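# Move wooden block from tote onto stand's top plate

## Task

Using one or both robots, take the wooden block out of the tote and leave it resting on the stand's top plate. The stand's post is already locked at the correct height; it has to finish still locked at that height, and letting it drop quickly can fail the job even if a robot is holding it. The tote has to finish sitting on the work bench with nothing of it hanging past the bench's edge. At the end, every gripper must have released and every robot must have backed off, so nothing stays in place only because a robot supports it. No robot may topple or be left leaning.

## Robot and tools

Robots: r1 and r2 are identical Hello Robot Stretch 3 units. Each has a two-wheel differential base (0.33 m long, 0.34 m wide, a passive omni wheel at the rear), a lift carriage on a vertical mast, and one telescoping arm that reaches out to the robot's RIGHT side. The base cannot slide sideways, so moving the gripper forward or back means driving the base. An on-the-spot turn pivots about the point between the drive wheels, 0.05 m behind the front edge; with the arm retracted and wrist folded the swept radius is 0.28 m, and an unfolded level wrist reaches beyond it.

Frames: the base frame has its origin on the floor between the drive wheels, x forward, y left, z up. hand_pose is reported in this frame, at the point where closed fingertips meet; with all wrist joints at zero its x axis is up, y points back along the arm toward the mast, z toward the robot's rear. The odometry frame is the base frame as it stood at scene start. Each robot reports in its own frames, so only images, lidar_m, wrist_depth_mm and head_depth_mm reveal where robots are relative to one another.

execute_actions: argument actions is a list holding one action or none (empty list = just report state and images). The action is an object keyed by "r1" and/or "r2". Under each robot:
- base: exactly one of {"translate_m": d}, a relative drive of d metres from the base's last reported position, forward positive, range -1 to 1; or {"rotate_rad": d}, a relative turn in place, counter-clockwise (left) positive, range -3.2 to 3.2.
- joints: absolute targets by name, not offsets. lift_m 0 to 1.1 (arm height on mast); arm_m 0 to 0.52 (extension); wrist_yaw_rad -1.345 to 4.42 (0 along the arm, positive toward the front, 3.0 folded over the base); wrist_pitch_rad -1.57 to 0.451 (0 level, negative tips fingers down); wrist_roll_rad -2.911 to 2.911 (0 fingers side by side); gripper_m -0.089 to 0.179 (bigger is wider; actual fingertip gap is about 0.007 smaller when nearly shut, 0.025 smaller when fully open, zero below 0.007); head_pan_rad -3.953 to 1.73 (0 forward, positive left, -1.57 looks along the arm); head_tilt_rad -1.53 to 0.419 (negative down). Done tolerances: ±0.004 for lift, arm and gripper, ±0.02 for yaw, roll and head, ±0.05 for pitch.
- contact_limits: {"arm_m": N}, N is motor effort percent 1 to 100; the arm motion halts (contact_stop) near that effort (negative when retracting) and holds no harder than that until the next action.
All motions in one action begin together. Anything omitted may still be pushing toward an earlier target without the status showing it. An unknown key or out-of-range value rejects the whole call. cameras selects images: names from r1_head_camera, r1_nav_camera, r1_wrist_camera, r2_head_camera, r2_nav_camera, r2_wrist_camera, or "all"; omitted/null means all, [] means none. If a result reports a stop, later calls in the same reply are skipped.

wait: seconds, 0 to 10; commands nothing and returns state and images. zoom_image: camera plus region [x0, y0, x1, y1] in pixels from the image's top-left, at most 504 by 504, on that camera's latest full image. finished_scene: scene number; ends the scene irreversibly and reports success, so call it only after the goal holds stably.

Results: base_status and joint_status tell how each motion ended. "done" for the base means the wheels turned the commanded amount, slip included. "off_target" means it stopped short and may still push. After "contact_stop", "time_out" or "torque_fault" the old target is dropped; arm or lift that contact-stopped goes slack until commanded again (a loaded slack lift can sink; closing fingers on a surface lifts it). on_its_own covers uncommanded joints; "held at" is the held target, not the position. motor_effort is percent of max, positive toward larger joint values, peak in brackets; readings carry offsets and noise. base_odometry counts wheel turns; heading -3.142 to 3.142, left positive; turned_by_wheels and turned_by_imu give turn since the last result; base_tilt in degrees (forward/right positive, a few degrees of fixed bias). lidar_m: 12 distances in metres, 30-degree sectors starting dead ahead and going counter-clockwise (4th left, 7th behind, 10th right), scan plane 0.17 m high, range 0.15 to 12, "-" means nothing seen; own parts may block sectors 5, 6, 9, 10 when the lift is low. wrist_depth_mm (45 to 1000) and head_depth_mm (280 to 4000, image sideways) are 7x7 median depth grids from the top-left.

Speed: base goes 0.30 m/s and 1.9 rad/s only with lift_m under 0.30, arm_m under 0.03 and wrist_yaw_rad over 2.54; otherwise 0.10 m/s and 0.63 rad/s.

Gripping: command gripper_m below the object's width to grasp; to release, command at least 0.02 above where the fingers made contact. Neither the reading nor "done" confirms a hold.

Hazards: folding or unfolding the wrist is safe only with lift_m 0.32 to 0.95, wrist_pitch_rad -0.4 and roll near 0; once folded, lift may go down to 0.25. With yaw below -0.4 keep pitch at -0.5 or lower. Arm pushes against rigid things with the gripper above about 0.45 m can tip the robot; repeated pushes worse. Don't drive while the gripper is hooked on something fixed. If snagged, reverse in small steps, free the gripper, lower lift to about 0.2. Robots pressing on each other fails the run; no reading reports robot-robot contact, and the two bases' travel can differ by up to 2.5 cm per metre. Wrist servos shut off for 10 s after prolonged strain. Avoid drops, slams, and lowering the stand's post quickly. A loose object may occasionally get nudged by the scene.

Each tool is called after "Emit:" as name([rows], argument=value, ...), one row to a line, values as JSON.

## Session

Emit:
execute_actions(actions=[])

Scene clock: 0.00 s.
r1.base_odometry: x=+0.000 y=+0.000 heading=+0.000 (m, m, rad; r1's odometry frame)
r1.turned_by_wheels: +0.000 (rad since the last result)
r1.turned_by_imu: +0.000 (rad since the last result)
r1.base_tilt: forward=+0.9 right=-0.5 (deg)
r1.lidar_m: 1.85 1.25 2.27 2.23 1.13 0.92 0.91 1.00 1.56 3.12 3.43 1.68
r1.head_depth_mm: 1942 2914 3805 3805 3869 3798 2469 / 1912 2802 3887 3813 3749 3771 2493 / 1920 2827 3966 3908 3899 3874 2501 / 1927 2862 3896 3975 3982 3967 2475 / 1919 2838 - 3987 - 3859 2504 / 1926 2802 - - 3971 1792 2449 / 1897 2812 - - - 1659 1255
r1.base_status: not commanded
r1.joint_positions: lift_m=+0.349 arm_m=+0.000 wrist_yaw_rad=+2.920 wrist_pitch_rad=-0.533 wrist_roll_rad=-0.004 gripper_m=+0.037 head_pan_rad=-0.001 head_tilt_rad=+0.013
r1.joint_status: not commanded
r1.motor_effort: left_wheel=+0 right_wheel=+0 lift_m=+18 arm_m=+0 wrist_yaw_rad=-1 wrist_pitch_rad=+5 wrist_roll_rad=+0 gripper_m=-1 head_pan_rad=+1 head_tilt_rad=+1 (%)
r1.hand_pose: x=+0.0245 y=+0.0585 z=+0.3369 quat_wxyz=(+0.261, +0.697, +0.110, +0.659) (m; r1's base frame)
r1.wrist_depth_mm: - - - - - - - / - - - - - - - / 923 - 925 929 908 916 931 / 735 - 731 739 731 744 748 / 613 593 628 607 618 611 626 / 522 529 - 530 547 525 524 / 458 - - 467 459 461 471
r2.base_odometry: x=+0.000 y=+0.000 heading=+0.000 (m, m, rad; r2's odometry frame)
r2.turned_by_wheels: +0.000 (rad since the last result)
r2.turned_by_imu: +0.000 (rad since the last result)
r2.base_tilt: forward=+0.7 right=-0.3 (deg)
r2.lidar_m: 4.02 1.31 1.49 3.44 1.61 0.86 0.72 0.72 0.81 1.32 3.48 3.92
r2.head_depth_mm: 2067 2653 - - - 3507 2409 / 2090 2932 - - - 3474 2373 / 2097 3239 - - - 3503 2350 / 2091 3247 - - - 3379 2313 / 2117 3289 - - - 3377 2295 / 2124 3359 3898 3959 - 3280 2275 / 2162 3458 3812 3934 3888 3287 2229
r2.base_status: not commanded
r2.joint_positions: lift_m=+0.598 arm_m=+0.001 wrist_yaw_rad=+3.025 wrist_pitch_rad=-0.504 wrist_roll_rad=+0.016 gripper_m=+0.037 head_pan_rad=-0.002 head_tilt_rad=-0.005
r2.joint_status: not commanded
r2.motor_effort: left_wheel=+0 right_wheel=-1 lift_m=+21 arm_m=+0 wrist_yaw_rad=+0 wrist_pitch_rad=+4 wrist_roll_rad=+0 gripper_m=+0 head_pan_rad=+0 head_tilt_rad=+2 (%)
r2.hand_pose: x=+0.0036 y=+0.0655 z=+0.5922 quat_wxyz=(+0.217, +0.699, +0.134, +0.668) (m; r2's base frame)
r2.wrist_depth_mm: - - - - - - - / - - - - - - - / - - - - - - - / - - - - - - - / - 990 - 972 999 957 944 / 848 869 - 847 - 804 825 / 763 763 734 737 746 726 712
pictures: r1_head_camera (sideways: a quarter turn clockwise sets it upright), r1_nav_camera (sideways: a quarter turn counterclockwise sets it upright), r1_wrist_camera, r2_head_camera (sideways: a quarter turn clockwise sets it upright), r2_nav_camera (sideways: a quarter turn counterclockwise sets it upright), r2_wrist_camera
Images, in order (width x height): r1_head_camera 896x504, r1_nav_camera 672x504, r1_wrist_camera 644x364, r2_head_camera 896x504, r2_nav_camera 672x504, r2_wrist_camera 644x364.

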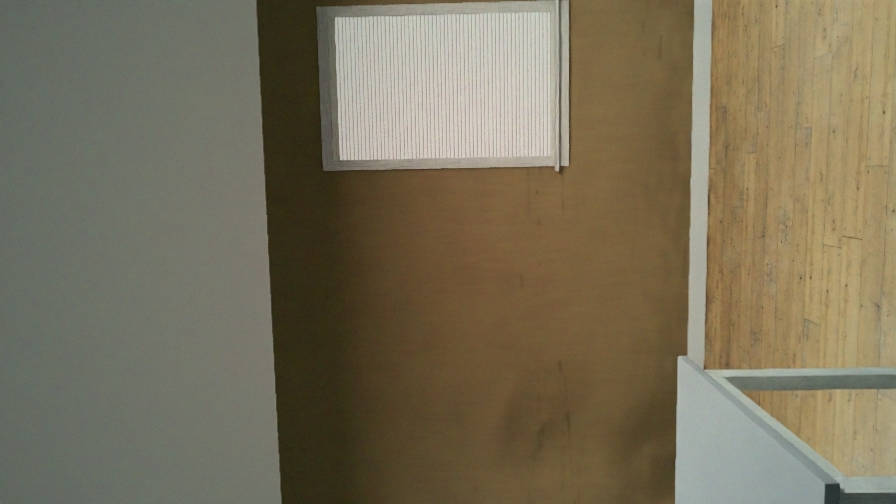

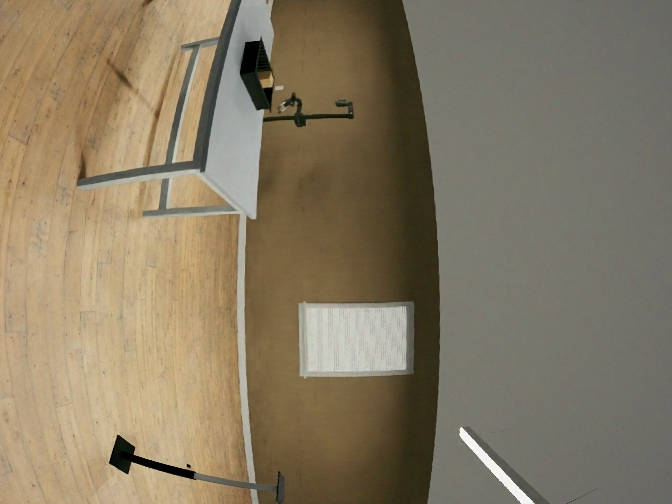

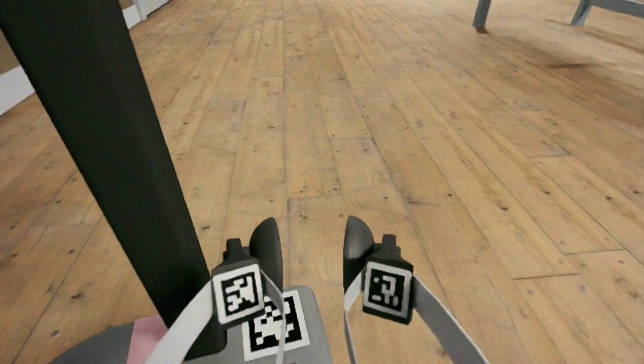

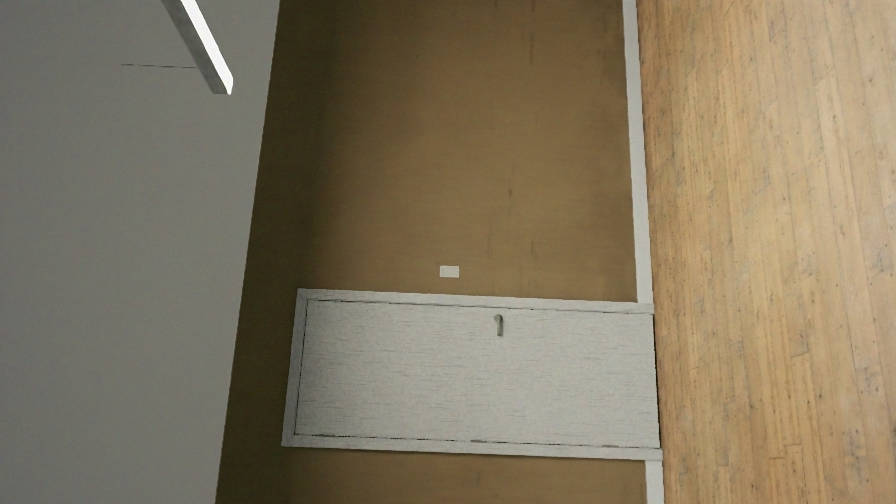

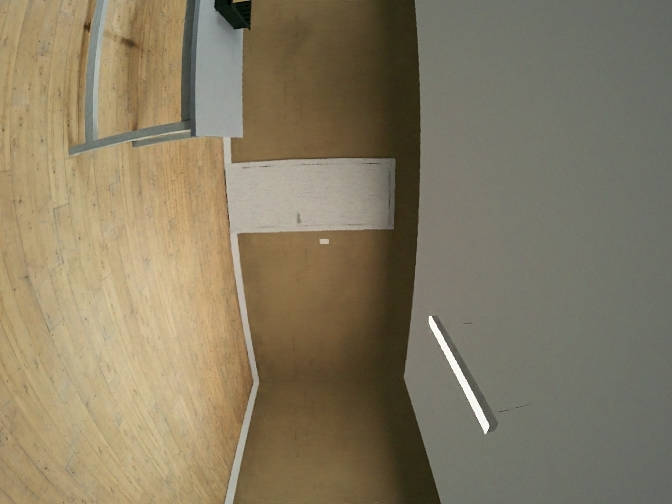

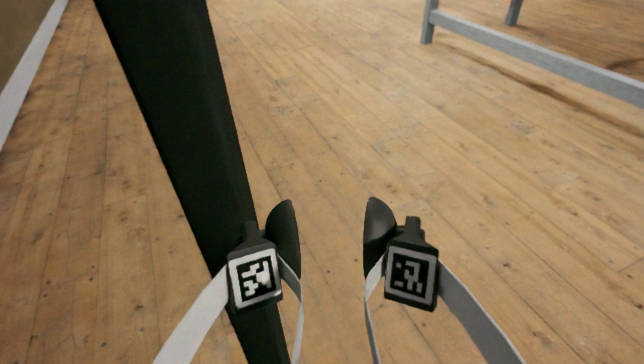

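Emit:
execute_actions([
  {"r1":{"joints":{"head_pan_rad":0.6,"head_tilt_rad":-0.3}},"r2":{"joints":{"head_pan_rad":0.8,"head_tilt_rad":-0.3}}},
], cameras=["r1_head_camera","r2_head_camera"])

Scene clock: 6.83 s.
r1.base_odometry: x=+0.000 y=+0.000 heading=+0.000 (m, m, rad; r1's odometry frame)
r1.turned_by_wheels: +0.000 (rad since the last result)
r1.turned_by_imu: -0.001 (rad since the last result)
r1.base_tilt: forward=+0.7 right=-0.6 (deg)
r1.lidar_m: 1.86 1.25 2.27 2.23 1.13 0.92 0.91 1.00 1.56 3.13 3.44 1.68
r1.head_depth_mm: 3690 3843 - 3956 2484 2034 1612 / 3963 - - 1982 1360 1852 1536 / - - - 1987 2378 2065 1607 / - - - 1843 2637 2119 1610 / - - - 1898 2766 2092 1632 / - - - 2229 2849 2077 1619 / - - - 3836 2669 2109 1624
r1.base_status: not commanded
r1.joint_positions: lift_m=+0.349 arm_m=+0.000 wrist_yaw_rad=+2.920 wrist_pitch_rad=-0.533 wrist_roll_rad=-0.004 gripper_m=+0.037 head_pan_rad=+0.593 head_tilt_rad=-0.296
r1.joint_status: all done
r1.motor_effort: left_wheel=-1(1) right_wheel=+0(0) lift_m=+18(18) arm_m=+0(1) wrist_yaw_rad=+0(0) wrist_pitch_rad=+5(5) wrist_roll_rad=+0(0) gripper_m=+0(1) head_pan_rad=+2(23) head_tilt_rad=-3(28) (%)
r1.hand_pose: x=+0.0245 y=+0.0585 z=+0.3369 quat_wxyz=(+0.261, +0.697, +0.110, +0.659) (m; r1's base frame)
r1.wrist_depth_mm: - - - - - - - / - - - - - - - / 905 - 918 922 917 925 923 / 731 - 724 726 733 735 755 / 608 588 639 617 613 619 620 / 523 514 - 527 545 531 523 / 455 - - 463 456 460 463
r2.base_odometry: x=+0.000 y=+0.000 heading=+0.000 (m, m, rad; r2's odometry frame)
r2.turned_by_wheels: +0.000 (rad since the last result)
r2.turned_by_imu: +0.000 (rad since the last result)
r2.base_tilt: forward=+0.7 right=+0.0 (deg)
r2.lidar_m: 4.00 1.31 1.48 3.44 1.61 0.86 0.72 0.72 0.81 1.32 3.47 3.94
r2.head_depth_mm: 3563 3758 3952 1860 1385 1888 1519 / 3794 3876 - 1835 2500 2033 1548 / 3885 - - 1802 2552 2002 1581 / - - - 1703 2718 1857 1572 / - - - 1764 2727 1871 1566 / - - - 2050 2669 1919 1557 / - - - 2261 2625 1954 1556
r2.base_status: not commanded
r2.joint_positions: lift_m=+0.598 arm_m=+0.001 wrist_yaw_rad=+3.025 wrist_pitch_rad=-0.504 wrist_roll_rad=+0.016 gripper_m=+0.037 head_pan_rad=+0.793 head_tilt_rad=-0.296
r2.joint_status: all done
r2.motor_effort: left_wheel=+1(1) right_wheel=-1(1) lift_m=+21(21) arm_m=+0(0) wrist_yaw_rad=+1(0) wrist_pitch_rad=+5(5) wrist_roll_rad=+0(1) gripper_m=-1(1) head_pan_rad=+4(51) head_tilt_rad=-1(18) (%)
r2.hand_pose: x=+0.0036 y=+0.0655 z=+0.5922 quat_wxyz=(+0.217, +0.699, +0.134, +0.668) (m; r2's base frame)
r2.wrist_depth_mm: - - - - - - - / - - - - - - - / - - - - - - - / - - - - - - - / 975 958 - 971 988 923 920 / 878 873 - 841 - 817 812 / 762 765 722 736 729 735 710
pictures: r1_head_camera (sideways: a quarter turn clockwise sets it upright), r2_head_camera (sideways: a quarter turn clockwise sets it upright)
Images, in order (width x height): r1_head_camera 896x504, r2_head_camera 896x504.

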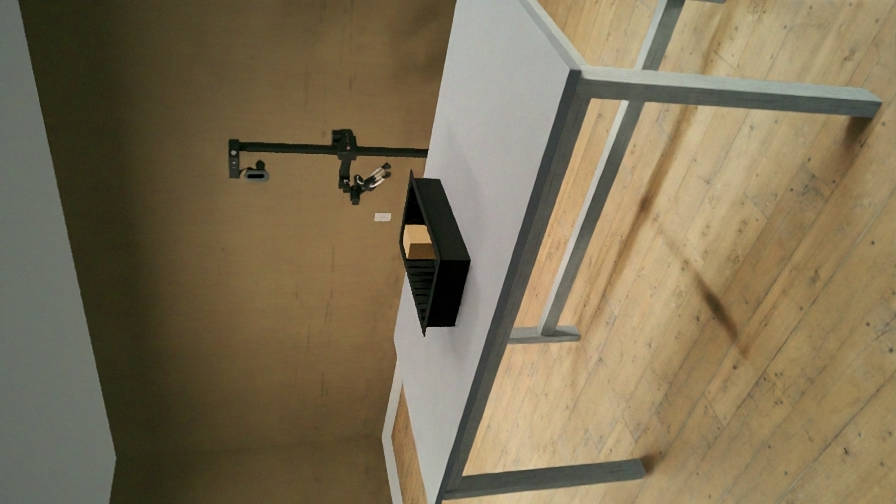

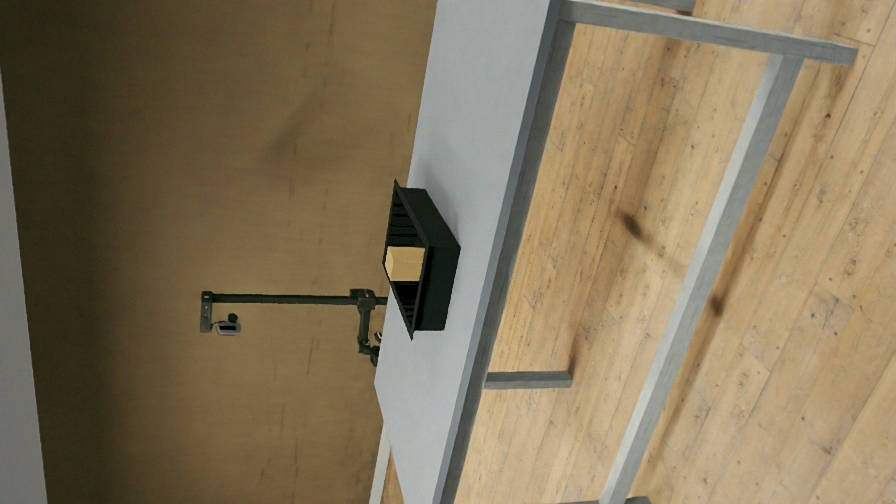

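Emit:
execute_actions([
  {"r1":{"base":{"rotate_rad":0.9},"joints":{"lift_m":0.27,"wrist_yaw_rad":3.0}}},
], cameras=[])

Emit:
execute_actions([
  {"r1":{"base":{"translate_m":1.0}}},
], cameras=[])

Emit:
execute_actions([
  {"r1":{"base":{"translate_m":0.34}}},
], cameras=[])

Emit:
execute_actions([
  {"r1":{"base":{"rotate_rad":0.67},"joints":{"head_pan_rad":-1.57,"head_tilt_rad":-0.6,"lift_m":0.9}}},
], cameras=["r1_head_camera"])

Scene clock: 23.00 s.
r1.base_odometry: x=+0.000 y=+0.000 heading=+0.900 (m, m, rad; r1's odometry frame)
r1.turned_by_wheels: +0.900 (rad since the last result)
r1.turned_by_imu: +0.907 (rad since the last result)
r1.base_tilt: forward=+0.8 right=-0.6 (deg)
r1.lidar_m: 2.27 3.44 1.28 0.94 0.92 0.95 1.30 3.12 3.24 1.68 3.87 1.25
r1.head_depth_mm: - - - - 2932 2082 1626 / - - - - 2944 2091 1617 / - - - - 2916 2086 1621 / - - - - 2909 2103 1619 / - - - - 2935 2101 1634 / 3685 3877 3834 3764 2936 2095 1624 / 2623 2586 2599 2646 2607 2090 1625
r1.base_status: done
r1.joint_positions: lift_m=+0.270 arm_m=+0.000 wrist_yaw_rad=+2.998 wrist_pitch_rad=-0.533 wrist_roll_rad=-0.004 gripper_m=+0.037 head_pan_rad=+0.593 head_tilt_rad=-0.297
r1.joint_status: all done
r1.motor_effort: left_wheel=-4(12) right_wheel=+3(9) lift_m=+14(16) arm_m=+0(0) wrist_yaw_rad=+2(4) wrist_pitch_rad=+5(5) wrist_roll_rad=+0(0) gripper_m=-1(1) head_pan_rad=+3(2) head_tilt_rad=-2(3) (%)
r1.hand_pose: x=+0.0085 y=+0.0614 z=+0.2580 quat_wxyz=(+0.235, +0.692, +0.138, +0.669) (m; r1's base frame)
r1.wrist_depth_mm: 662 - 908 - - - - / 708 - 936 - - - - / 722 - 770 774 774 763 777 / 608 616 605 607 616 616 615 / 505 515 529 526 516 514 518 / 445 - - - 453 439 443 / - - - - 379 385 386
r2.base_odometry: x=+0.000 y=+0.000 heading=+0.000 (m, m, rad; r2's odometry frame)
r2.turned_by_wheels: +0.000 (rad since the last result)
r2.turned_by_imu: -0.001 (rad since the last result)
r2.base_tilt: forward=+0.6 right=-0.2 (deg)
r2.lidar_m: 4.02 1.32 1.48 3.44 1.60 0.86 0.72 0.72 0.81 1.32 3.48 3.91
r2.head_depth_mm: 3576 3720 3913 1868 1383 1896 1527 / 3757 3945 - 1840 2526 2025 1537 / 3935 - - 1810 2635 2011 1587 / - - - 1691 2752 1854 1578 / - - - 1766 2710 1864 1562 / - - - 2073 2659 1933 1554 / - - - 2259 2669 1952 1551
r2.base_status: not commanded
r2.joint_positions: lift_m=+0.598 arm_m=+0.001 wrist_yaw_rad=+3.025 wrist_pitch_rad=-0.504 wrist_roll_rad=+0.016 gripper_m=+0.037 head_pan_rad=+0.793 head_tilt_rad=-0.296
r2.joint_status: not commanded
r2.motor_effort: left_wheel=+1(1) right_wheel=-1(1) lift_m=+21(21) arm_m=+0(0) wrist_yaw_rad=+0(0) wrist_pitch_rad=+5(5) wrist_roll_rad=+0(0) gripper_m=-1(0) head_pan_rad=+4(5) head_tilt_rad=-2(1) (%)
r2.hand_pose: x=+0.0036 y=+0.0655 z=+0.5922 quat_wxyz=(+0.217, +0.699, +0.134, +0.668) (m; r2's base frame)
r2.wrist_depth_mm: - - - - - - - / - - - - - - - / - - - - - - - / - - - - - - - / 998 993 - 994 977 929 920 / 900 846 - 841 - 833 816 / 786 770 750 747 728 731 732
pictures: none
No camera images: the call's "cameras" was empty. Leave "cameras" out to get every camera's image.

Scene clock: 27.93 s.
r1.base_odometry: x=+0.622 y=+0.783 heading=+0.900 (m, m, rad; r1's odometry frame)
r1.turned_by_wheels: +0.000 (rad since the last result)
r1.turned_by_imu: +0.002 (rad since the last result)
r1.base_tilt: forward=+0.9 right=-0.5 (deg)
r1.lidar_m: 1.27 4.80 1.96 1.45 1.42 1.46 2.02 3.98 2.00 0.70 1.29 1.34
r1.head_depth_mm: - - - - 2908 2085 1618 / - - - - 2908 2087 1620 / - - - - 2939 2075 1616 / - - - - 2934 2091 1618 / - - - - 2935 2091 1618 / - - - - 2925 2093 1623 / 3769 - - - 2911 2101 1628
r1.base_status: done
r1.joint_positions: lift_m=+0.270 arm_m=+0.000 wrist_yaw_rad=+2.999 wrist_pitch_rad=-0.533 wrist_roll_rad=-0.004 gripper_m=+0.037 head_pan_rad=+0.593 head_tilt_rad=-0.297
r1.joint_status: not commanded
r1.motor_effort: left_wheel=-5(10) right_wheel=+3(10) lift_m=+14(14) arm_m=+0(1) wrist_yaw_rad=+1(2) wrist_pitch_rad=+5(4) wrist_roll_rad=+0(0) gripper_m=-1(1) head_pan_rad=+3(2) head_tilt_rad=-3(3) (%)
r1.hand_pose: x=+0.0084 y=+0.0614 z=+0.2580 quat_wxyz=(+0.234, +0.692, +0.138, +0.669) (m; r1's base frame)
r1.wrist_depth_mm: - - - - - - - / - - - - - - - / 762 - 764 764 764 775 783 / 610 615 617 614 616 608 609 / 516 511 527 528 507 517 519 / 447 - - - 456 435 443 / - - - - 381 386 386
r2.base_odometry: x=+0.000 y=+0.000 heading=+0.000 (m, m, rad; r2's odometry frame)
r2.turned_by_wheels: +0.000 (rad since the last result)
r2.turned_by_imu: -0.001 (rad since the last result)
r2.base_tilt: forward=+0.6 right=-0.2 (deg)
r2.lidar_m: 3.99 1.31 1.48 3.46 1.60 0.86 0.72 0.72 0.81 1.32 3.47 3.91
r2.head_depth_mm: 3556 3744 3896 1856 1383 1891 1512 / 3709 3901 - 1838 2476 2031 1538 / 3914 - - 1810 2635 2031 1590 / - - - 1690 2732 1878 1573 / - - - 1746 2723 1855 1577 / - - - 2061 2700 1910 1552 / - - - 2294 2649 1954 1544
r2.base_status: not commanded
r2.joint_positions: lift_m=+0.598 arm_m=+0.001 wrist_yaw_rad=+3.025 wrist_pitch_rad=-0.504 wrist_roll_rad=+0.016 gripper_m=+0.037 head_pan_rad=+0.793 head_tilt_rad=-0.296
r2.joint_status: not commanded
r2.motor_effort: left_wheel=+1(1) right_wheel=-1(1) lift_m=+21(21) arm_m=+0(0) wrist_yaw_rad=+1(0) wrist_pitch_rad=+5(4) wrist_roll_rad=+1(0) gripper_m=+0(0) head_pan_rad=+4(5) head_tilt_rad=-1(2) (%)
r2.hand_pose: x=+0.0036 y=+0.0655 z=+0.5922 quat_wxyz=(+0.217, +0.699, +0.134, +0.668) (m; r2's base frame)
r2.wrist_depth_mm: - - - - - - - / - - - - - - - / - - - - - - - / - - - - - - - / - 993 - 977 985 920 943 / 839 872 - 832 - 823 808 / 751 744 746 735 740 725 719
pictures: none
No camera images: the call's "cameras" was empty. Leave "cameras" out to get every camera's image.

Scene clock: 30.90 s.
r1.base_odometry: x=+0.833 y=+1.049 heading=+0.900 (m, m, rad; r1's odometry frame)
r1.turned_by_wheels: +0.000 (rad since the last result)
r1.turned_by_imu: +0.000 (rad since the last result)
r1.base_tilt: forward=+0.8 right=-0.6 (deg)
r1.lidar_m: 0.93 4.51 2.17 1.62 1.58 1.63 2.26 4.29 0.76 1.16 1.12 1.17
r1.head_depth_mm: - - - - 2904 2075 1615 / - - - - 2868 2087 1618 / - - - - 2918 2101 1628 / - - - - 2903 2098 1625 / - - - - 2840 2060 1633 / - - - - 2939 2077 1630 / - - - - 2885 2105 1619
r1.base_status: done
r1.joint_positions: lift_m=+0.270 arm_m=+0.000 wrist_yaw_rad=+2.999 wrist_pitch_rad=-0.533 wrist_roll_rad=-0.004 gripper_m=+0.037 head_pan_rad=+0.593 head_tilt_rad=-0.297
r1.joint_status: not commanded
r1.motor_effort: left_wheel=-4(7) right_wheel=+3(9) lift_m=+14(14) arm_m=+0(1) wrist_yaw_rad=+1(1) wrist_pitch_rad=+5(5) wrist_roll_rad=+0(0) gripper_m=-1(1) head_pan_rad=+2(2) head_tilt_rad=-3(2) (%)
r1.hand_pose: x=+0.0084 y=+0.0615 z=+0.2580 quat_wxyz=(+0.234, +0.692, +0.138, +0.669) (m; r1's base frame)
r1.wrist_depth_mm: - - - - - - - / - - - - - - - / 763 - 754 757 772 774 768 / 611 611 612 605 629 624 626 / 507 514 529 530 518 517 522 / 455 - - - 454 440 441 / - - - - 380 387 386
r2.base_odometry: x=+0.000 y=+0.000 heading=+0.000 (m, m, rad; r2's odometry frame)
r2.turned_by_wheels: +0.000 (rad since the last result)
r2.turned_by_imu: +0.000 (rad since the last result)
r2.base_tilt: forward=+0.7 right=-0.4 (deg)
r2.lidar_m: 4.01 1.31 1.48 3.46 1.60 0.86 0.72 0.72 0.81 1.32 3.49 3.92
r2.head_depth_mm: 3548 3711 3866 1849 1371 1885 1505 / 3701 3888 - 1834 2554 2006 1547 / 3993 - - 1829 2624 2000 1583 / - - - 1698 2716 1859 1578 / - - - 1762 2723 1847 1566 / - - - 2069 2698 1925 1557 / - - - 2281 2685 1970 1557
r2.base_status: not commanded
r2.joint_positions: lift_m=+0.598 arm_m=+0.001 wrist_yaw_rad=+3.025 wrist_pitch_rad=-0.504 wrist_roll_rad=+0.016 gripper_m=+0.037 head_pan_rad=+0.793 head_tilt_rad=-0.296
r2.joint_status: not commanded
r2.motor_effort: left_wheel=+0(0) right_wheel=-1(1) lift_m=+21(21) arm_m=+0(1) wrist_yaw_rad=+1(0) wrist_pitch_rad=+4(4) wrist_roll_rad=+0(0) gripper_m=+0(0) head_pan_rad=+6(5) head_tilt_rad=-2(1) (%)
r2.hand_pose: x=+0.0036 y=+0.0655 z=+0.5922 quat_wxyz=(+0.217, +0.699, +0.134, +0.668) (m; r2's base frame)
r2.wrist_depth_mm: - - - - - - - / - - - - - - - / - - - - - - - / - - - - - - - / - - - 956 997 930 924 / 880 858 - 852 - 828 800 / 773 751 741 720 733 733 735
pictures: none
No camera images: the call's "cameras" was empty. Leave "cameras" out to get every camera's image.

Scene clock: 37.47 s.
r1.base_odometry: x=+0.833 y=+1.049 heading=+1.569 (m, m, rad; r1's odometry frame)
r1.turned_by_wheels: +0.670 (rad since the last result)
r1.turned_by_imu: +0.674 (rad since the last result)
r1.base_tilt: forward=+0.8 right=-0.6 (deg)
r1.lidar_m: 3.90 1.91 1.58 1.57 1.72 2.68 2.20 0.76 1.13 1.12 1.23 0.92
r1.head_depth_mm: 2755 2990 3245 989 763 661 - / 2833 3016 3216 991 766 659 - / 2790 3032 3229 909 766 660 - / 2814 3097 3273 900 762 675 - / 2897 3128 3376 926 760 665 - / 2905 3111 2828 974 760 1061 1310 / 2979 3190 3389 979 759 1398 1277
r1.base_status: done
r1.joint_positions: lift_m=+0.900 arm_m=+0.000 wrist_yaw_rad=+2.999 wrist_pitch_rad=-0.533 wrist_roll_rad=-0.004 gripper_m=+0.037 head_pan_rad=-1.563 head_tilt_rad=-0.593
r1.joint_status: all done
r1.motor_effort: left_wheel=-4(12) right_wheel=+4(9) lift_m=+22(23) arm_m=+1(0) wrist_yaw_rad=+2(1) wrist_pitch_rad=+5(5) wrist_roll_rad=+0(0) gripper_m=+0(0) head_pan_rad=-1(25) head_tilt_rad=-5(29) (%)
r1.hand_pose: x=+0.0084 y=+0.0614 z=+0.8875 quat_wxyz=(+0.234, +0.692, +0.138, +0.669) (m; r1's base frame)
r1.wrist_depth_mm: - - - - - - - / - - - - - - - / - - - - - - - / - - - - - - - / - - - - - - - / - - - - - - - / - - 957 - - - -
r2.base_odometry: x=+0.000 y=+0.000 heading=+0.000 (m, m, rad; r2's odometry frame)
r2.turned_by_wheels: +0.000 (rad since the last result)
r2.turned_by_imu: -0.001 (rad since the last result)
r2.base_tilt: forward=+0.7 right=-0.1 (deg)
r2.lidar_m: 4.00 1.32 1.48 3.47 1.60 0.86 0.72 0.72 0.81 1.32 3.49 3.93
r2.head_depth_mm: 3555 3676 3839 1874 1385 1888 1512 / 3760 3816 - 1833 2479 2016 1542 / 3900 - - 1806 2585 2006 1586 / - - - 1685 2685 1842 1578 / - - - 1768 2710 1840 1566 / - - - 2062 2672 1920 1566 / - - - 2257 2649 1955 1549
r2.base_status: not commanded
r2.joint_positions: lift_m=+0.598 arm_m=+0.001 wrist_yaw_rad=+3.025 wrist_pitch_rad=-0.504 wrist_roll_rad=+0.016 gripper_m=+0.037 head_pan_rad=+0.793 head_tilt_rad=-0.296
r2.joint_status: not commanded
r2.motor_effort: left_wheel=+1(1) right_wheel=+0(1) lift_m=+21(21) arm_m=+0(1) wrist_yaw_rad=+0(0) wrist_pitch_rad=+4(4) wrist_roll_rad=+0(0) gripper_m=+0(0) head_pan_rad=+4(5) head_tilt_rad=-1(1) (%)
r2.hand_pose: x=+0.0036 y=+0.0655 z=+0.5922 quat_wxyz=(+0.217, +0.699, +0.134, +0.668) (m; r2's base frame)
r2.wrist_depth_mm: - - - - - - - / - - - - - - - / - - - - - - - / - - - - - - - / - 954 - 967 978 920 912 / 865 838 - 838 - 836 808 / 764 782 745 751 740 734 741
pictures: r1_head_camera (sideways: a quarter turn clockwise sets it upright)
Images, in order (width x height): r1_head_camera 896x504.

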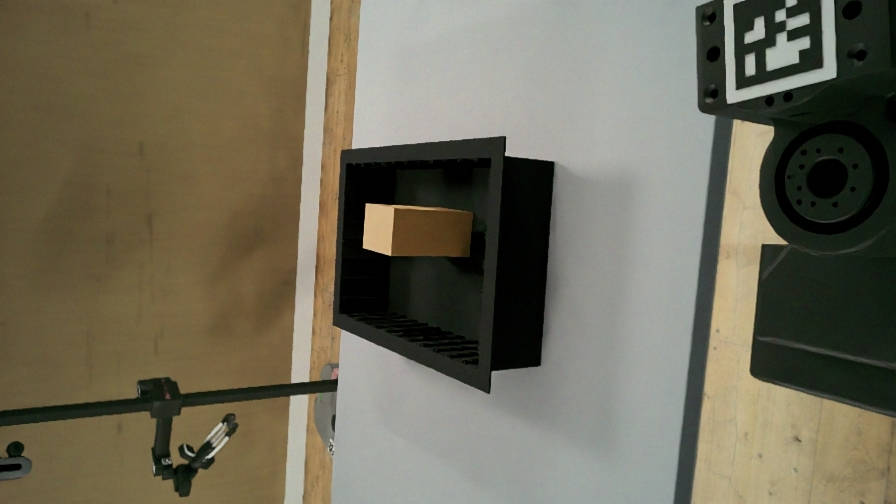

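Emit:
execute_actions([
  {"r1":{"joints":{"wrist_yaw_rad":0,"wrist_pitch_rad":-1.5,"lift_m":1.05,"arm_m":0.4,"gripper_m":0.12}}},
], cameras=["r1_head_camera","r1_wrist_camera"])

Scene clock: 51.30 s.
r1.base_odometry: x=+0.833 y=+1.049 heading=+1.569 (m, m, rad; r1's odometry frame)
r1.turned_by_wheels: +0.000 (rad since the last result)
r1.turned_by_imu: -0.001 (rad since the last result)
r1.base_tilt: forward=+0.8 right=-0.5 (deg)
r1.lidar_m: 3.90 1.90 1.58 1.57 1.72 2.68 2.20 0.76 1.13 1.12 1.23 0.93
r1.head_depth_mm: 2699 3151 3173 992 768 642 1292 / 2718 3100 3229 987 765 657 1283 / 2726 - 3261 903 765 657 1298 / 2805 - - 900 762 676 1286 / 2859 3126 3404 928 760 673 1278 / 2813 3083 2870 985 763 1409 1283 / 2946 3200 3331 976 758 1407 1281
r1.base_status: not commanded
r1.joint_positions: lift_m=+1.050 arm_m=+0.400 wrist_yaw_rad=+0.001 wrist_pitch_rad=-1.494 wrist_roll_rad=-0.004 gripper_m=+0.120 head_pan_rad=-1.563 head_tilt_rad=-0.593
r1.joint_status: all done
r1.motor_effort: left_wheel=-4(5) right_wheel=+3(3) lift_m=+22(22) arm_m=+6(6) wrist_yaw_rad=-1(5) wrist_pitch_rad=-2(4) wrist_roll_rad=+0(0) gripper_m=-1(79) head_pan_rad=-3(1) head_tilt_rad=-4(5) (%)
r1.hand_pose: x=-0.0216 y=-0.5401 z=+0.9311 quat_wxyz=(+0.520, +0.482, -0.517, -0.480) (m; r1's base frame)
r1.wrist_depth_mm: 303 238 309 313 313 324 326 / 309 228 230 234 257 324 330 / 311 314 318 319 324 328 332 / 311 314 319 321 329 334 336 / 315 320 323 325 333 333 336 / - 319 323 330 334 337 343 / - - - - - - 347
r2.base_odometry: x=+0.000 y=+0.000 heading=+0.000 (m, m, rad; r2's odometry frame)
r2.turned_by_wheels: +0.000 (rad since the last result)
r2.turned_by_imu: -0.001 (rad since the last result)
r2.base_tilt: forward=+0.6 right=-0.3 (deg)
r2.lidar_m: 4.01 1.31 1.48 3.45 1.61 0.86 0.72 0.72 0.81 1.32 3.49 3.93
r2.head_depth_mm: 3582 3686 3879 1880 1381 1891 1519 / 3717 3868 - 1845 2517 2049 1542 / 3906 - - 1778 2615 2005 1578 / - - - 1694 2748 1860 1583 / - - - 1756 2704 1859 1564 / - - - 2045 2680 1925 1552 / - - - 2247 2669 1955 1563
r2.base_status: not commanded
r2.joint_positions: lift_m=+0.598 arm_m=+0.001 wrist_yaw_rad=+3.025 wrist_pitch_rad=-0.504 wrist_roll_rad=+0.016 gripper_m=+0.037 head_pan_rad=+0.793 head_tilt_rad=-0.296
r2.joint_status: not commanded
r2.motor_effort: left_wheel=+0(1) right_wheel=+0(0) lift_m=+21(21) arm_m=+0(0) wrist_yaw_rad=+1(0) wrist_pitch_rad=+5(4) wrist_roll_rad=+1(1) gripper_m=-1(0) head_pan_rad=+4(4) head_tilt_rad=-1(1) (%)
r2.hand_pose: x=+0.0036 y=+0.0655 z=+0.5922 quat_wxyz=(+0.217, +0.699, +0.134, +0.668) (m; r2's base frame)
r2.wrist_depth_mm: - - - - - - - / - - - - - - - / - - - - - - - / - - - - - - - / 997 996 - 980 998 931 897 / 878 833 - 838 - 808 841 / 771 777 721 750 725 713 724
pictures: r1_head_camera (sideways: a quarter turn clockwise sets it upright), r1_wrist_camera
Images, in order (width x height): r1_head_camera 896x504, r1_wrist_camera 644x364.

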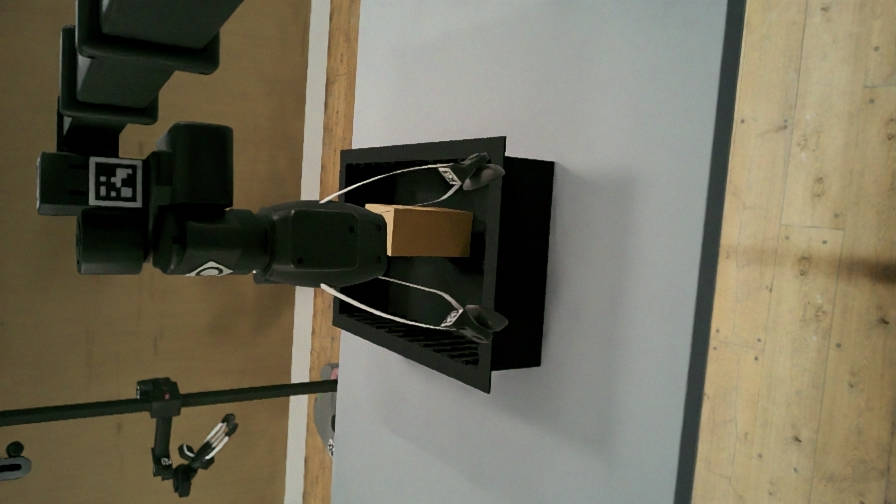

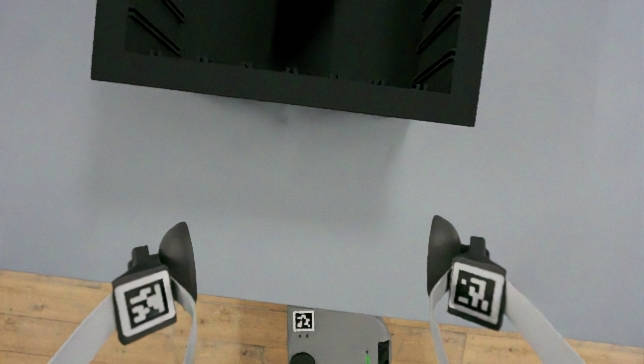

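Extend fully.

Emit:
execute_actions([
  {"r1":{"joints":{"arm_m":0.52}}},
], cameras=["r1_wrist_camera"])

Scene clock: 55.87 s.
r1.base_odometry: x=+0.833 y=+1.049 heading=+1.569 (m, m, rad; r1's odometry frame)
r1.turned_by_wheels: +0.000 (rad since the last result)
r1.turned_by_imu: -0.001 (rad since the last result)
r1.base_tilt: forward=+0.8 right=-0.5 (deg)
r1.lidar_m: 3.90 1.90 1.58 1.56 1.72 2.67 2.20 0.76 1.13 1.12 1.23 0.93
r1.head_depth_mm: 2687 3094 3241 992 766 642 1288 / 2707 3075 3211 992 766 659 1288 / 2724 3125 3261 904 763 659 1284 / 2782 - 1086 905 762 677 1284 / 2877 3194 3339 916 757 675 1282 / 2866 3073 2873 979 762 1408 1283 / 2921 3203 3347 976 758 1413 1278
r1.base_status: not commanded
r1.joint_positions: lift_m=+1.050 arm_m=+0.519 wrist_yaw_rad=+0.000 wrist_pitch_rad=-1.495 wrist_roll_rad=-0.004 gripper_m=+0.120 head_pan_rad=-1.563 head_tilt_rad=-0.593
r1.joint_status: all done
r1.motor_effort: left_wheel=-5(5) right_wheel=+3(3) lift_m=+22(22) arm_m=+6(6) wrist_yaw_rad=-2(1) wrist_pitch_rad=-2(2) wrist_roll_rad=+0(0) gripper_m=+0(1) head_pan_rad=-2(2) head_tilt_rad=-5(5) (%)
r1.hand_pose: x=-0.0216 y=-0.6599 z=+0.9311 quat_wxyz=(+0.520, +0.482, -0.517, -0.480) (m; r1's base frame)
r1.wrist_depth_mm: 305 246 308 255 288 255 324 / 307 251 312 315 318 321 330 / 311 247 312 318 321 327 332 / 311 255 317 323 325 332 336 / 317 233 237 266 279 335 338 / 317 319 325 328 332 336 345 / 319 325 330 333 336 339 343
r2.base_odometry: x=+0.000 y=+0.000 heading=+0.000 (m, m, rad; r2's odometry frame)
r2.turned_by_wheels: +0.000 (rad since the last result)
r2.turned_by_imu: +0.000 (rad since the last result)
r2.base_tilt: forward=+0.6 right=-0.3 (deg)
r2.lidar_m: 4.02 1.32 1.48 3.44 1.60 0.86 0.72 0.72 0.81 1.32 3.49 3.93
r2.head_depth_mm: 3581 3680 3806 1842 1381 1907 1522 / 3777 3938 - 1824 2523 2024 1551 / 3924 3986 - 1807 2585 1999 1588 / - - - 1694 2724 1856 1575 / - - - 1748 2688 1849 1574 / - - - 2071 2701 1918 1557 / - - - 2256 2649 1962 1550
r2.base_status: not commanded
r2.joint_positions: lift_m=+0.598 arm_m=+0.001 wrist_yaw_rad=+3.025 wrist_pitch_rad=-0.504 wrist_roll_rad=+0.016 gripper_m=+0.037 head_pan_rad=+0.793 head_tilt_rad=-0.296
r2.joint_status: not commanded
r2.motor_effort: left_wheel=+0(1) right_wheel=-1(1) lift_m=+21(21) arm_m=+0(0) wrist_yaw_rad=+1(0) wrist_pitch_rad=+4(5) wrist_roll_rad=+0(0) gripper_m=+0(0) head_pan_rad=+5(5) head_tilt_rad=-1(2) (%)
r2.hand_pose: x=+0.0036 y=+0.0655 z=+0.5922 quat_wxyz=(+0.217, +0.699, +0.134, +0.668) (m; r2's base frame)
r2.wrist_depth_mm: - - - - - - - / - - - - - - - / - - - - - - - / - - - - - - - / - 967 - 983 960 965 932 / 850 859 - 847 - 831 824 / 782 763 724 744 734 717 719
pictures: r1_wrist_camera
Images, in order (width x height): r1_wrist_camera 644x364.

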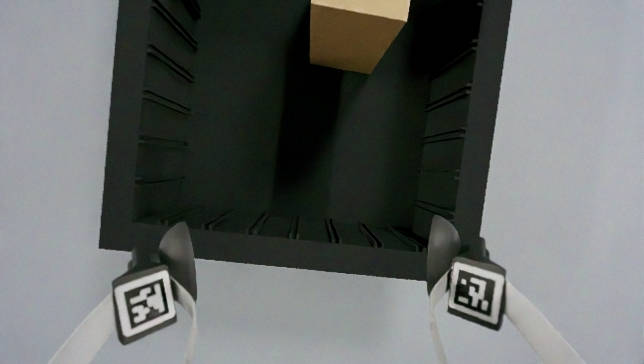

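Emit:
execute_actions([
  {"r1":{"joints":{"wrist_pitch_rad":-0.9,"lift_m":0.98}}},
], cameras=["r1_wrist_camera","r1_head_camera"])

Scene clock: 65.20 s.
r1.base_odometry: x=+0.833 y=+1.049 heading=+1.569 (m, m, rad; r1's odometry frame)
r1.turned_by_wheels: +0.000 (rad since the last result)
r1.turned_by_imu: -0.001 (rad since the last result)
r1.base_tilt: forward=+0.9 right=-0.5 (deg)
r1.lidar_m: 3.90 1.91 1.58 1.57 1.72 2.67 2.20 0.76 1.13 1.12 1.23 0.93
r1.head_depth_mm: 2708 2964 - 912 765 643 1292 / 2769 2969 2211 984 765 661 1292 / 2776 - 3316 916 764 658 1286 / 2822 3062 1091 902 764 679 1281 / 2881 3180 3324 924 761 675 1290 / 2881 3084 2868 972 762 1403 1282 / 2924 3205 3344 979 759 1411 1287
r1.base_status: not commanded
r1.joint_positions: lift_m=+0.980 arm_m=+0.519 wrist_yaw_rad=+0.000 wrist_pitch_rad=-0.915 wrist_roll_rad=-0.004 gripper_m=+0.120 head_pan_rad=-1.563 head_tilt_rad=-0.593
r1.joint_status: all done
r1.motor_effort: left_wheel=-4(5) right_wheel=+3(3) lift_m=+14(19) arm_m=+6(6) wrist_yaw_rad=-1(1) wrist_pitch_rad=+6(6) wrist_roll_rad=+0(0) gripper_m=+1(1) head_pan_rad=-1(3) head_tilt_rad=-4(5) (%)
r1.hand_pose: x=-0.0215 y=-0.8016 z=+0.9012 quat_wxyz=(+0.636, +0.313, -0.633, -0.312) (m; r1's base frame)
r1.wrist_depth_mm: 453 456 446 461 - - - / 402 405 335 348 336 415 427 / 363 358 352 367 366 295 385 / 331 320 324 321 207 263 345 / 303 222 305 190 184 234 318 / 281 204 281 271 205 208 292 / 261 229 261 263 265 211 272
r2.base_odometry: x=+0.000 y=+0.000 heading=+0.000 (m, m, rad; r2's odometry frame)
r2.turned_by_wheels: +0.000 (rad since the last result)
r2.turned_by_imu: +0.000 (rad since the last result)
r2.base_tilt: forward=+0.5 right=-0.2 (deg)
r2.lidar_m: 4.02 1.32 1.48 3.45 1.60 0.86 0.72 0.72 0.81 1.32 3.49 3.91
r2.head_depth_mm: 3593 3739 3903 1862 1379 1886 1514 / 3759 3902 - 1829 2521 2031 1548 / 3970 - - 1800 2599 2005 1594 / - - - 1684 2737 1859 1589 / - - - 1757 2717 1849 1572 / - - - 2076 2653 1915 1565 / - - - 2221 2653 1965 1549
r2.base_status: not commanded
r2.joint_positions: lift_m=+0.598 arm_m=+0.001 wrist_yaw_rad=+3.025 wrist_pitch_rad=-0.504 wrist_roll_rad=+0.016 gripper_m=+0.037 head_pan_rad=+0.793 head_tilt_rad=-0.296
r2.joint_status: not commanded
r2.motor_effort: left_wheel=+1(1) right_wheel=-1(1) lift_m=+21(21) arm_m=+0(0) wrist_yaw_rad=+0(1) wrist_pitch_rad=+5(4) wrist_roll_rad=+1(0) gripper_m=+0(0) head_pan_rad=+5(6) head_tilt_rad=-2(1) (%)
r2.hand_pose: x=+0.0036 y=+0.0655 z=+0.5922 quat_wxyz=(+0.217, +0.699, +0.134, +0.668) (m; r2's base frame)
r2.wrist_depth_mm: - - - - - - - / - - - - - - - / - - - - - - - / - - - - - - - / - 999 - 953 987 953 940 / 877 845 - 842 - 840 789 / 764 756 749 734 741 715 723
pictures: r1_head_camera (sideways: a quarter turn clockwise sets it upright), r1_wrist_camera
Images, in order (width x height): r1_head_camera 896x504, r1_wrist_camera 644x364.

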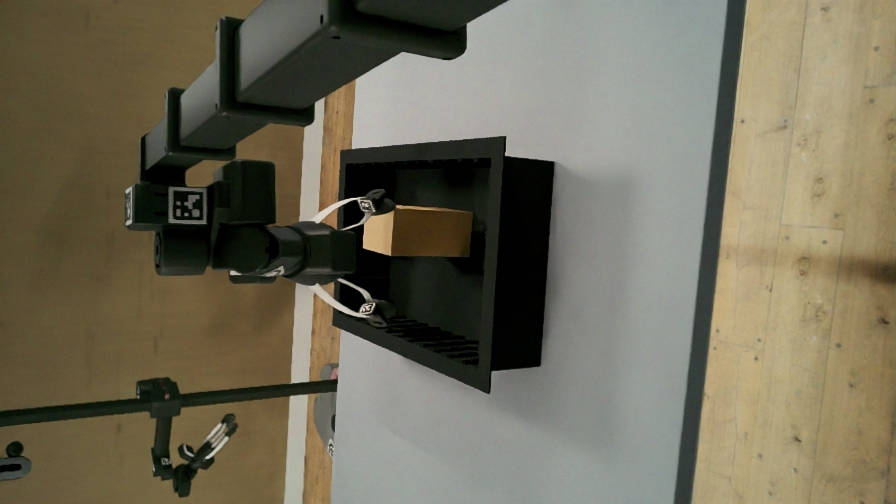

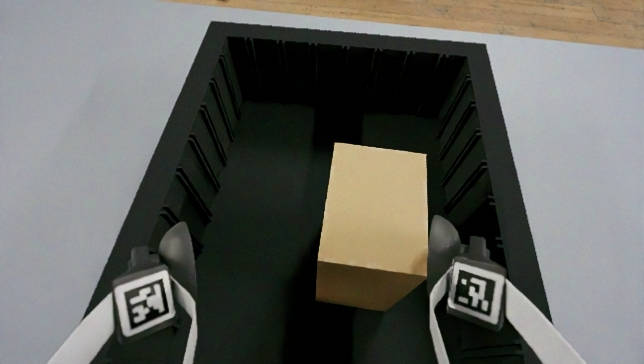

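Emit:
execute_actions([
  {"r1":{"base":{"translate_m":-0.025},"joints":{"lift_m":0.92}}},
], cameras=["r1_wrist_camera","r1_head_camera"])

Scene clock: 70.90 s.
r1.base_odometry: x=+0.833 y=+1.024 heading=+1.569 (m, m, rad; r1's odometry frame)
r1.turned_by_wheels: +0.000 (rad since the last result)
r1.turned_by_imu: -0.001 (rad since the last result)
r1.base_tilt: forward=+0.8 right=-0.5 (deg)
r1.lidar_m: 3.90 1.92 1.58 1.57 1.72 2.67 2.18 0.73 1.13 1.12 1.23 0.94
r1.head_depth_mm: 2720 2991 3233 - - 641 1292 / 2725 2976 - 947 766 658 1285 / 2813 3088 1092 906 763 657 1293 / 2800 3108 - 905 763 676 1283 / 2876 3133 3385 939 761 675 1275 / 2881 3125 2788 886 760 674 1288 / 2932 3194 3403 972 758 1409 1283
r1.base_status: done
r1.joint_positions: lift_m=+0.920 arm_m=+0.519 wrist_yaw_rad=+0.000 wrist_pitch_rad=-0.914 wrist_roll_rad=-0.004 gripper_m=+0.120 head_pan_rad=-1.563 head_tilt_rad=-0.593
r1.joint_status: all done
r1.motor_effort: left_wheel=-4(10) right_wheel=+3(5) lift_m=+14(14) arm_m=+6(5) wrist_yaw_rad=-2(1) wrist_pitch_rad=+6(6) wrist_roll_rad=+0(0) gripper_m=-1(1) head_pan_rad=-2(2) head_tilt_rad=-5(5) (%)
r1.hand_pose: x=-0.0215 y=-0.8018 z=+0.8413 quat_wxyz=(+0.636, +0.313, -0.633, -0.312) (m; r1's base frame)
r1.wrist_depth_mm: 360 245 299 293 281 364 384 / 319 223 322 312 311 230 340 / 186 230 290 144 255 198 305 / 173 236 265 131 248 179 279 / 175 226 239 129 190 168 252 / 176 215 225 206 223 148 230 / 176 204 208 211 212 164 212
r2.base_odometry: x=+0.000 y=+0.000 heading=+0.000 (m, m, rad; r2's odometry frame)
r2.turned_by_wheels: +0.000 (rad since the last result)
r2.turned_by_imu: -0.001 (rad since the last result)
r2.base_tilt: forward=+0.6 right=-0.2 (deg)
r2.lidar_m: 4.00 1.32 1.48 3.45 1.61 0.86 0.72 0.72 0.81 1.32 3.49 3.92
r2.head_depth_mm: 3589 3769 3940 1856 1395 1871 1527 / 3684 3872 - 1831 2542 2016 1547 / 3859 - - 1823 2577 2020 1592 / - - - 1688 2704 1880 1574 / - - - 1758 2724 1847 1562 / - - - 2051 2686 1913 1562 / - - - 2275 2654 1943 1549
r2.base_status: not commanded
r2.joint_positions: lift_m=+0.598 arm_m=+0.001 wrist_yaw_rad=+3.025 wrist_pitch_rad=-0.504 wrist_roll_rad=+0.016 gripper_m=+0.037 head_pan_rad=+0.793 head_tilt_rad=-0.296
r2.joint_status: not commanded
r2.motor_effort: left_wheel=+1(1) right_wheel=-1(0) lift_m=+21(21) arm_m=+0(0) wrist_yaw_rad=+0(1) wrist_pitch_rad=+5(5) wrist_roll_rad=+0(0) gripper_m=+0(0) head_pan_rad=+4(4) head_tilt_rad=-2(1) (%)
r2.hand_pose: x=+0.0036 y=+0.0655 z=+0.5922 quat_wxyz=(+0.217, +0.699, +0.134, +0.668) (m; r2's base frame)
r2.wrist_depth_mm: - - - - - - - / - - - - - - - / - - - - - - - / - - - - - - - / - - - 959 964 939 928 / 855 854 - 821 - 830 806 / 775 752 736 751 742 728 745
pictures: r1_head_camera (sideways: a quarter turn clockwise sets it upright), r1_wrist_camera
Images, in order (width x height): r1_head_camera 896x504, r1_wrist_camera 644x364.

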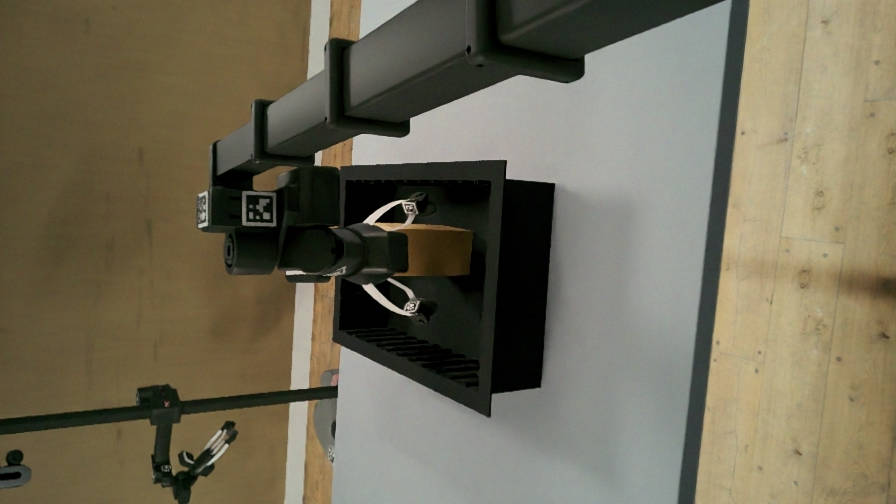

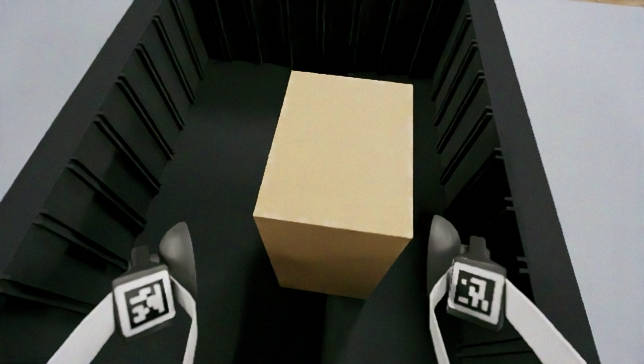

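Emit:
execute_actions([
  {"r1":{"joints":{"lift_m":0.89,"gripper_m":0.0}}},
], cameras=["r1_wrist_camera"])

Scene clock: 75.27 s.
r1.base_odometry: x=+0.833 y=+1.024 heading=+1.569 (m, m, rad; r1's odometry frame)
r1.turned_by_wheels: +0.000 (rad since the last result)
r1.turned_by_imu: -0.001 (rad since the last result)
r1.base_tilt: forward=+0.8 right=-0.6 (deg)
r1.lidar_m: 3.93 1.92 1.59 1.57 1.72 2.67 2.18 0.73 1.13 1.12 1.22 0.95
r1.head_depth_mm: 2764 3017 3264 1056 - 635 1292 / 2781 3040 3207 - 764 659 1296 / 2807 3030 - 913 763 660 1284 / 2834 3092 - 905 764 676 1280 / 2864 3156 3291 945 762 676 1276 / 2856 3161 2788 886 756 673 1286 / 2947 3162 3352 981 757 1410 1275
r1.base_status: not commanded
r1.joint_positions: lift_m=+0.890 arm_m=+0.520 wrist_yaw_rad=-0.001 wrist_pitch_rad=-0.913 wrist_roll_rad=-0.004 gripper_m=+0.001 head_pan_rad=-1.563 head_tilt_rad=-0.593
r1.joint_status: all done
r1.motor_effort: left_wheel=-5(5) right_wheel=+4(5) lift_m=+14(13) arm_m=+6(7) wrist_yaw_rad=+1(1) wrist_pitch_rad=+5(6) wrist_roll_rad=+0(1) gripper_m=-25(99) head_pan_rad=-1(2) head_tilt_rad=-4(5) (%)
r1.hand_pose: x=-0.0217 y=-0.8020 z=+0.8114 quat_wxyz=(+0.636, +0.312, -0.633, -0.312) (m; r1's base frame)
r1.wrist_depth_mm: 299 217 295 133 269 203 337 / 167 225 277 117 124 182 299 / 169 230 106 105 249 179 261 / 171 221 122 99 227 174 143 / 175 210 204 132 216 169 129 / 176 195 - 191 - 161 119 / 176 180 181 183 184 146 111
r2.base_odometry: x=+0.000 y=+0.000 heading=+0.000 (m, m, rad; r2's odometry frame)
r2.turned_by_wheels: +0.000 (rad since the last result)
r2.turned_by_imu: +0.000 (rad since the last result)
r2.base_tilt: forward=+0.6 right=-0.2 (deg)
r2.lidar_m: 3.99 1.32 1.48 3.46 1.60 0.86 0.72 0.72 0.81 1.32 3.49 3.91
r2.head_depth_mm: 3547 3762 3951 1865 1384 1904 1513 / 3707 3951 - 1825 2502 2030 1555 / 3978 - - 1801 2632 2000 1592 / - - - 1695 2711 1861 1577 / - - - 1753 2706 1831 1579 / - - - 2077 2665 1908 1567 / - - - 2261 2652 1977 1540
r2.base_status: not commanded
r2.joint_positions: lift_m=+0.598 arm_m=+0.001 wrist_yaw_rad=+3.025 wrist_pitch_rad=-0.504 wrist_roll_rad=+0.016 gripper_m=+0.037 head_pan_rad=+0.793 head_tilt_rad=-0.296
r2.joint_status: not commanded
r2.motor_effort: left_wheel=+1(1) right_wheel=-1(1) lift_m=+21(21) arm_m=+0(0) wrist_yaw_rad=+1(0) wrist_pitch_rad=+5(5) wrist_roll_rad=+1(1) gripper_m=+0(0) head_pan_rad=+5(5) head_tilt_rad=-1(1) (%)
r2.hand_pose: x=+0.0036 y=+0.0655 z=+0.5922 quat_wxyz=(+0.217, +0.699, +0.134, +0.668) (m; r2's base frame)
r2.wrist_depth_mm: - - - - - - - / - - - - - - - / - - - - - - - / - - - - - - - / - - - 952 970 940 932 / 883 865 - 858 - 826 798 / 756 758 725 740 744 713 712
pictures: r1_wrist_camera
Images, in order (width x height): r1_wrist_camera 644x364.

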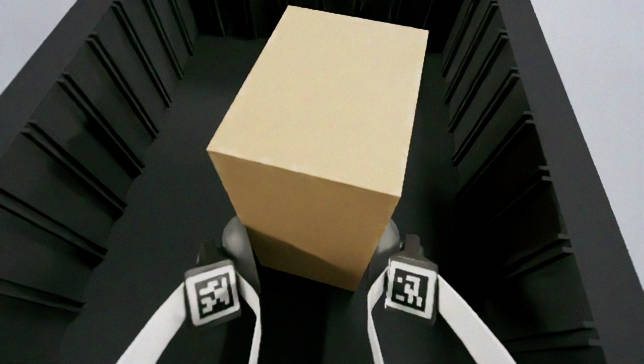

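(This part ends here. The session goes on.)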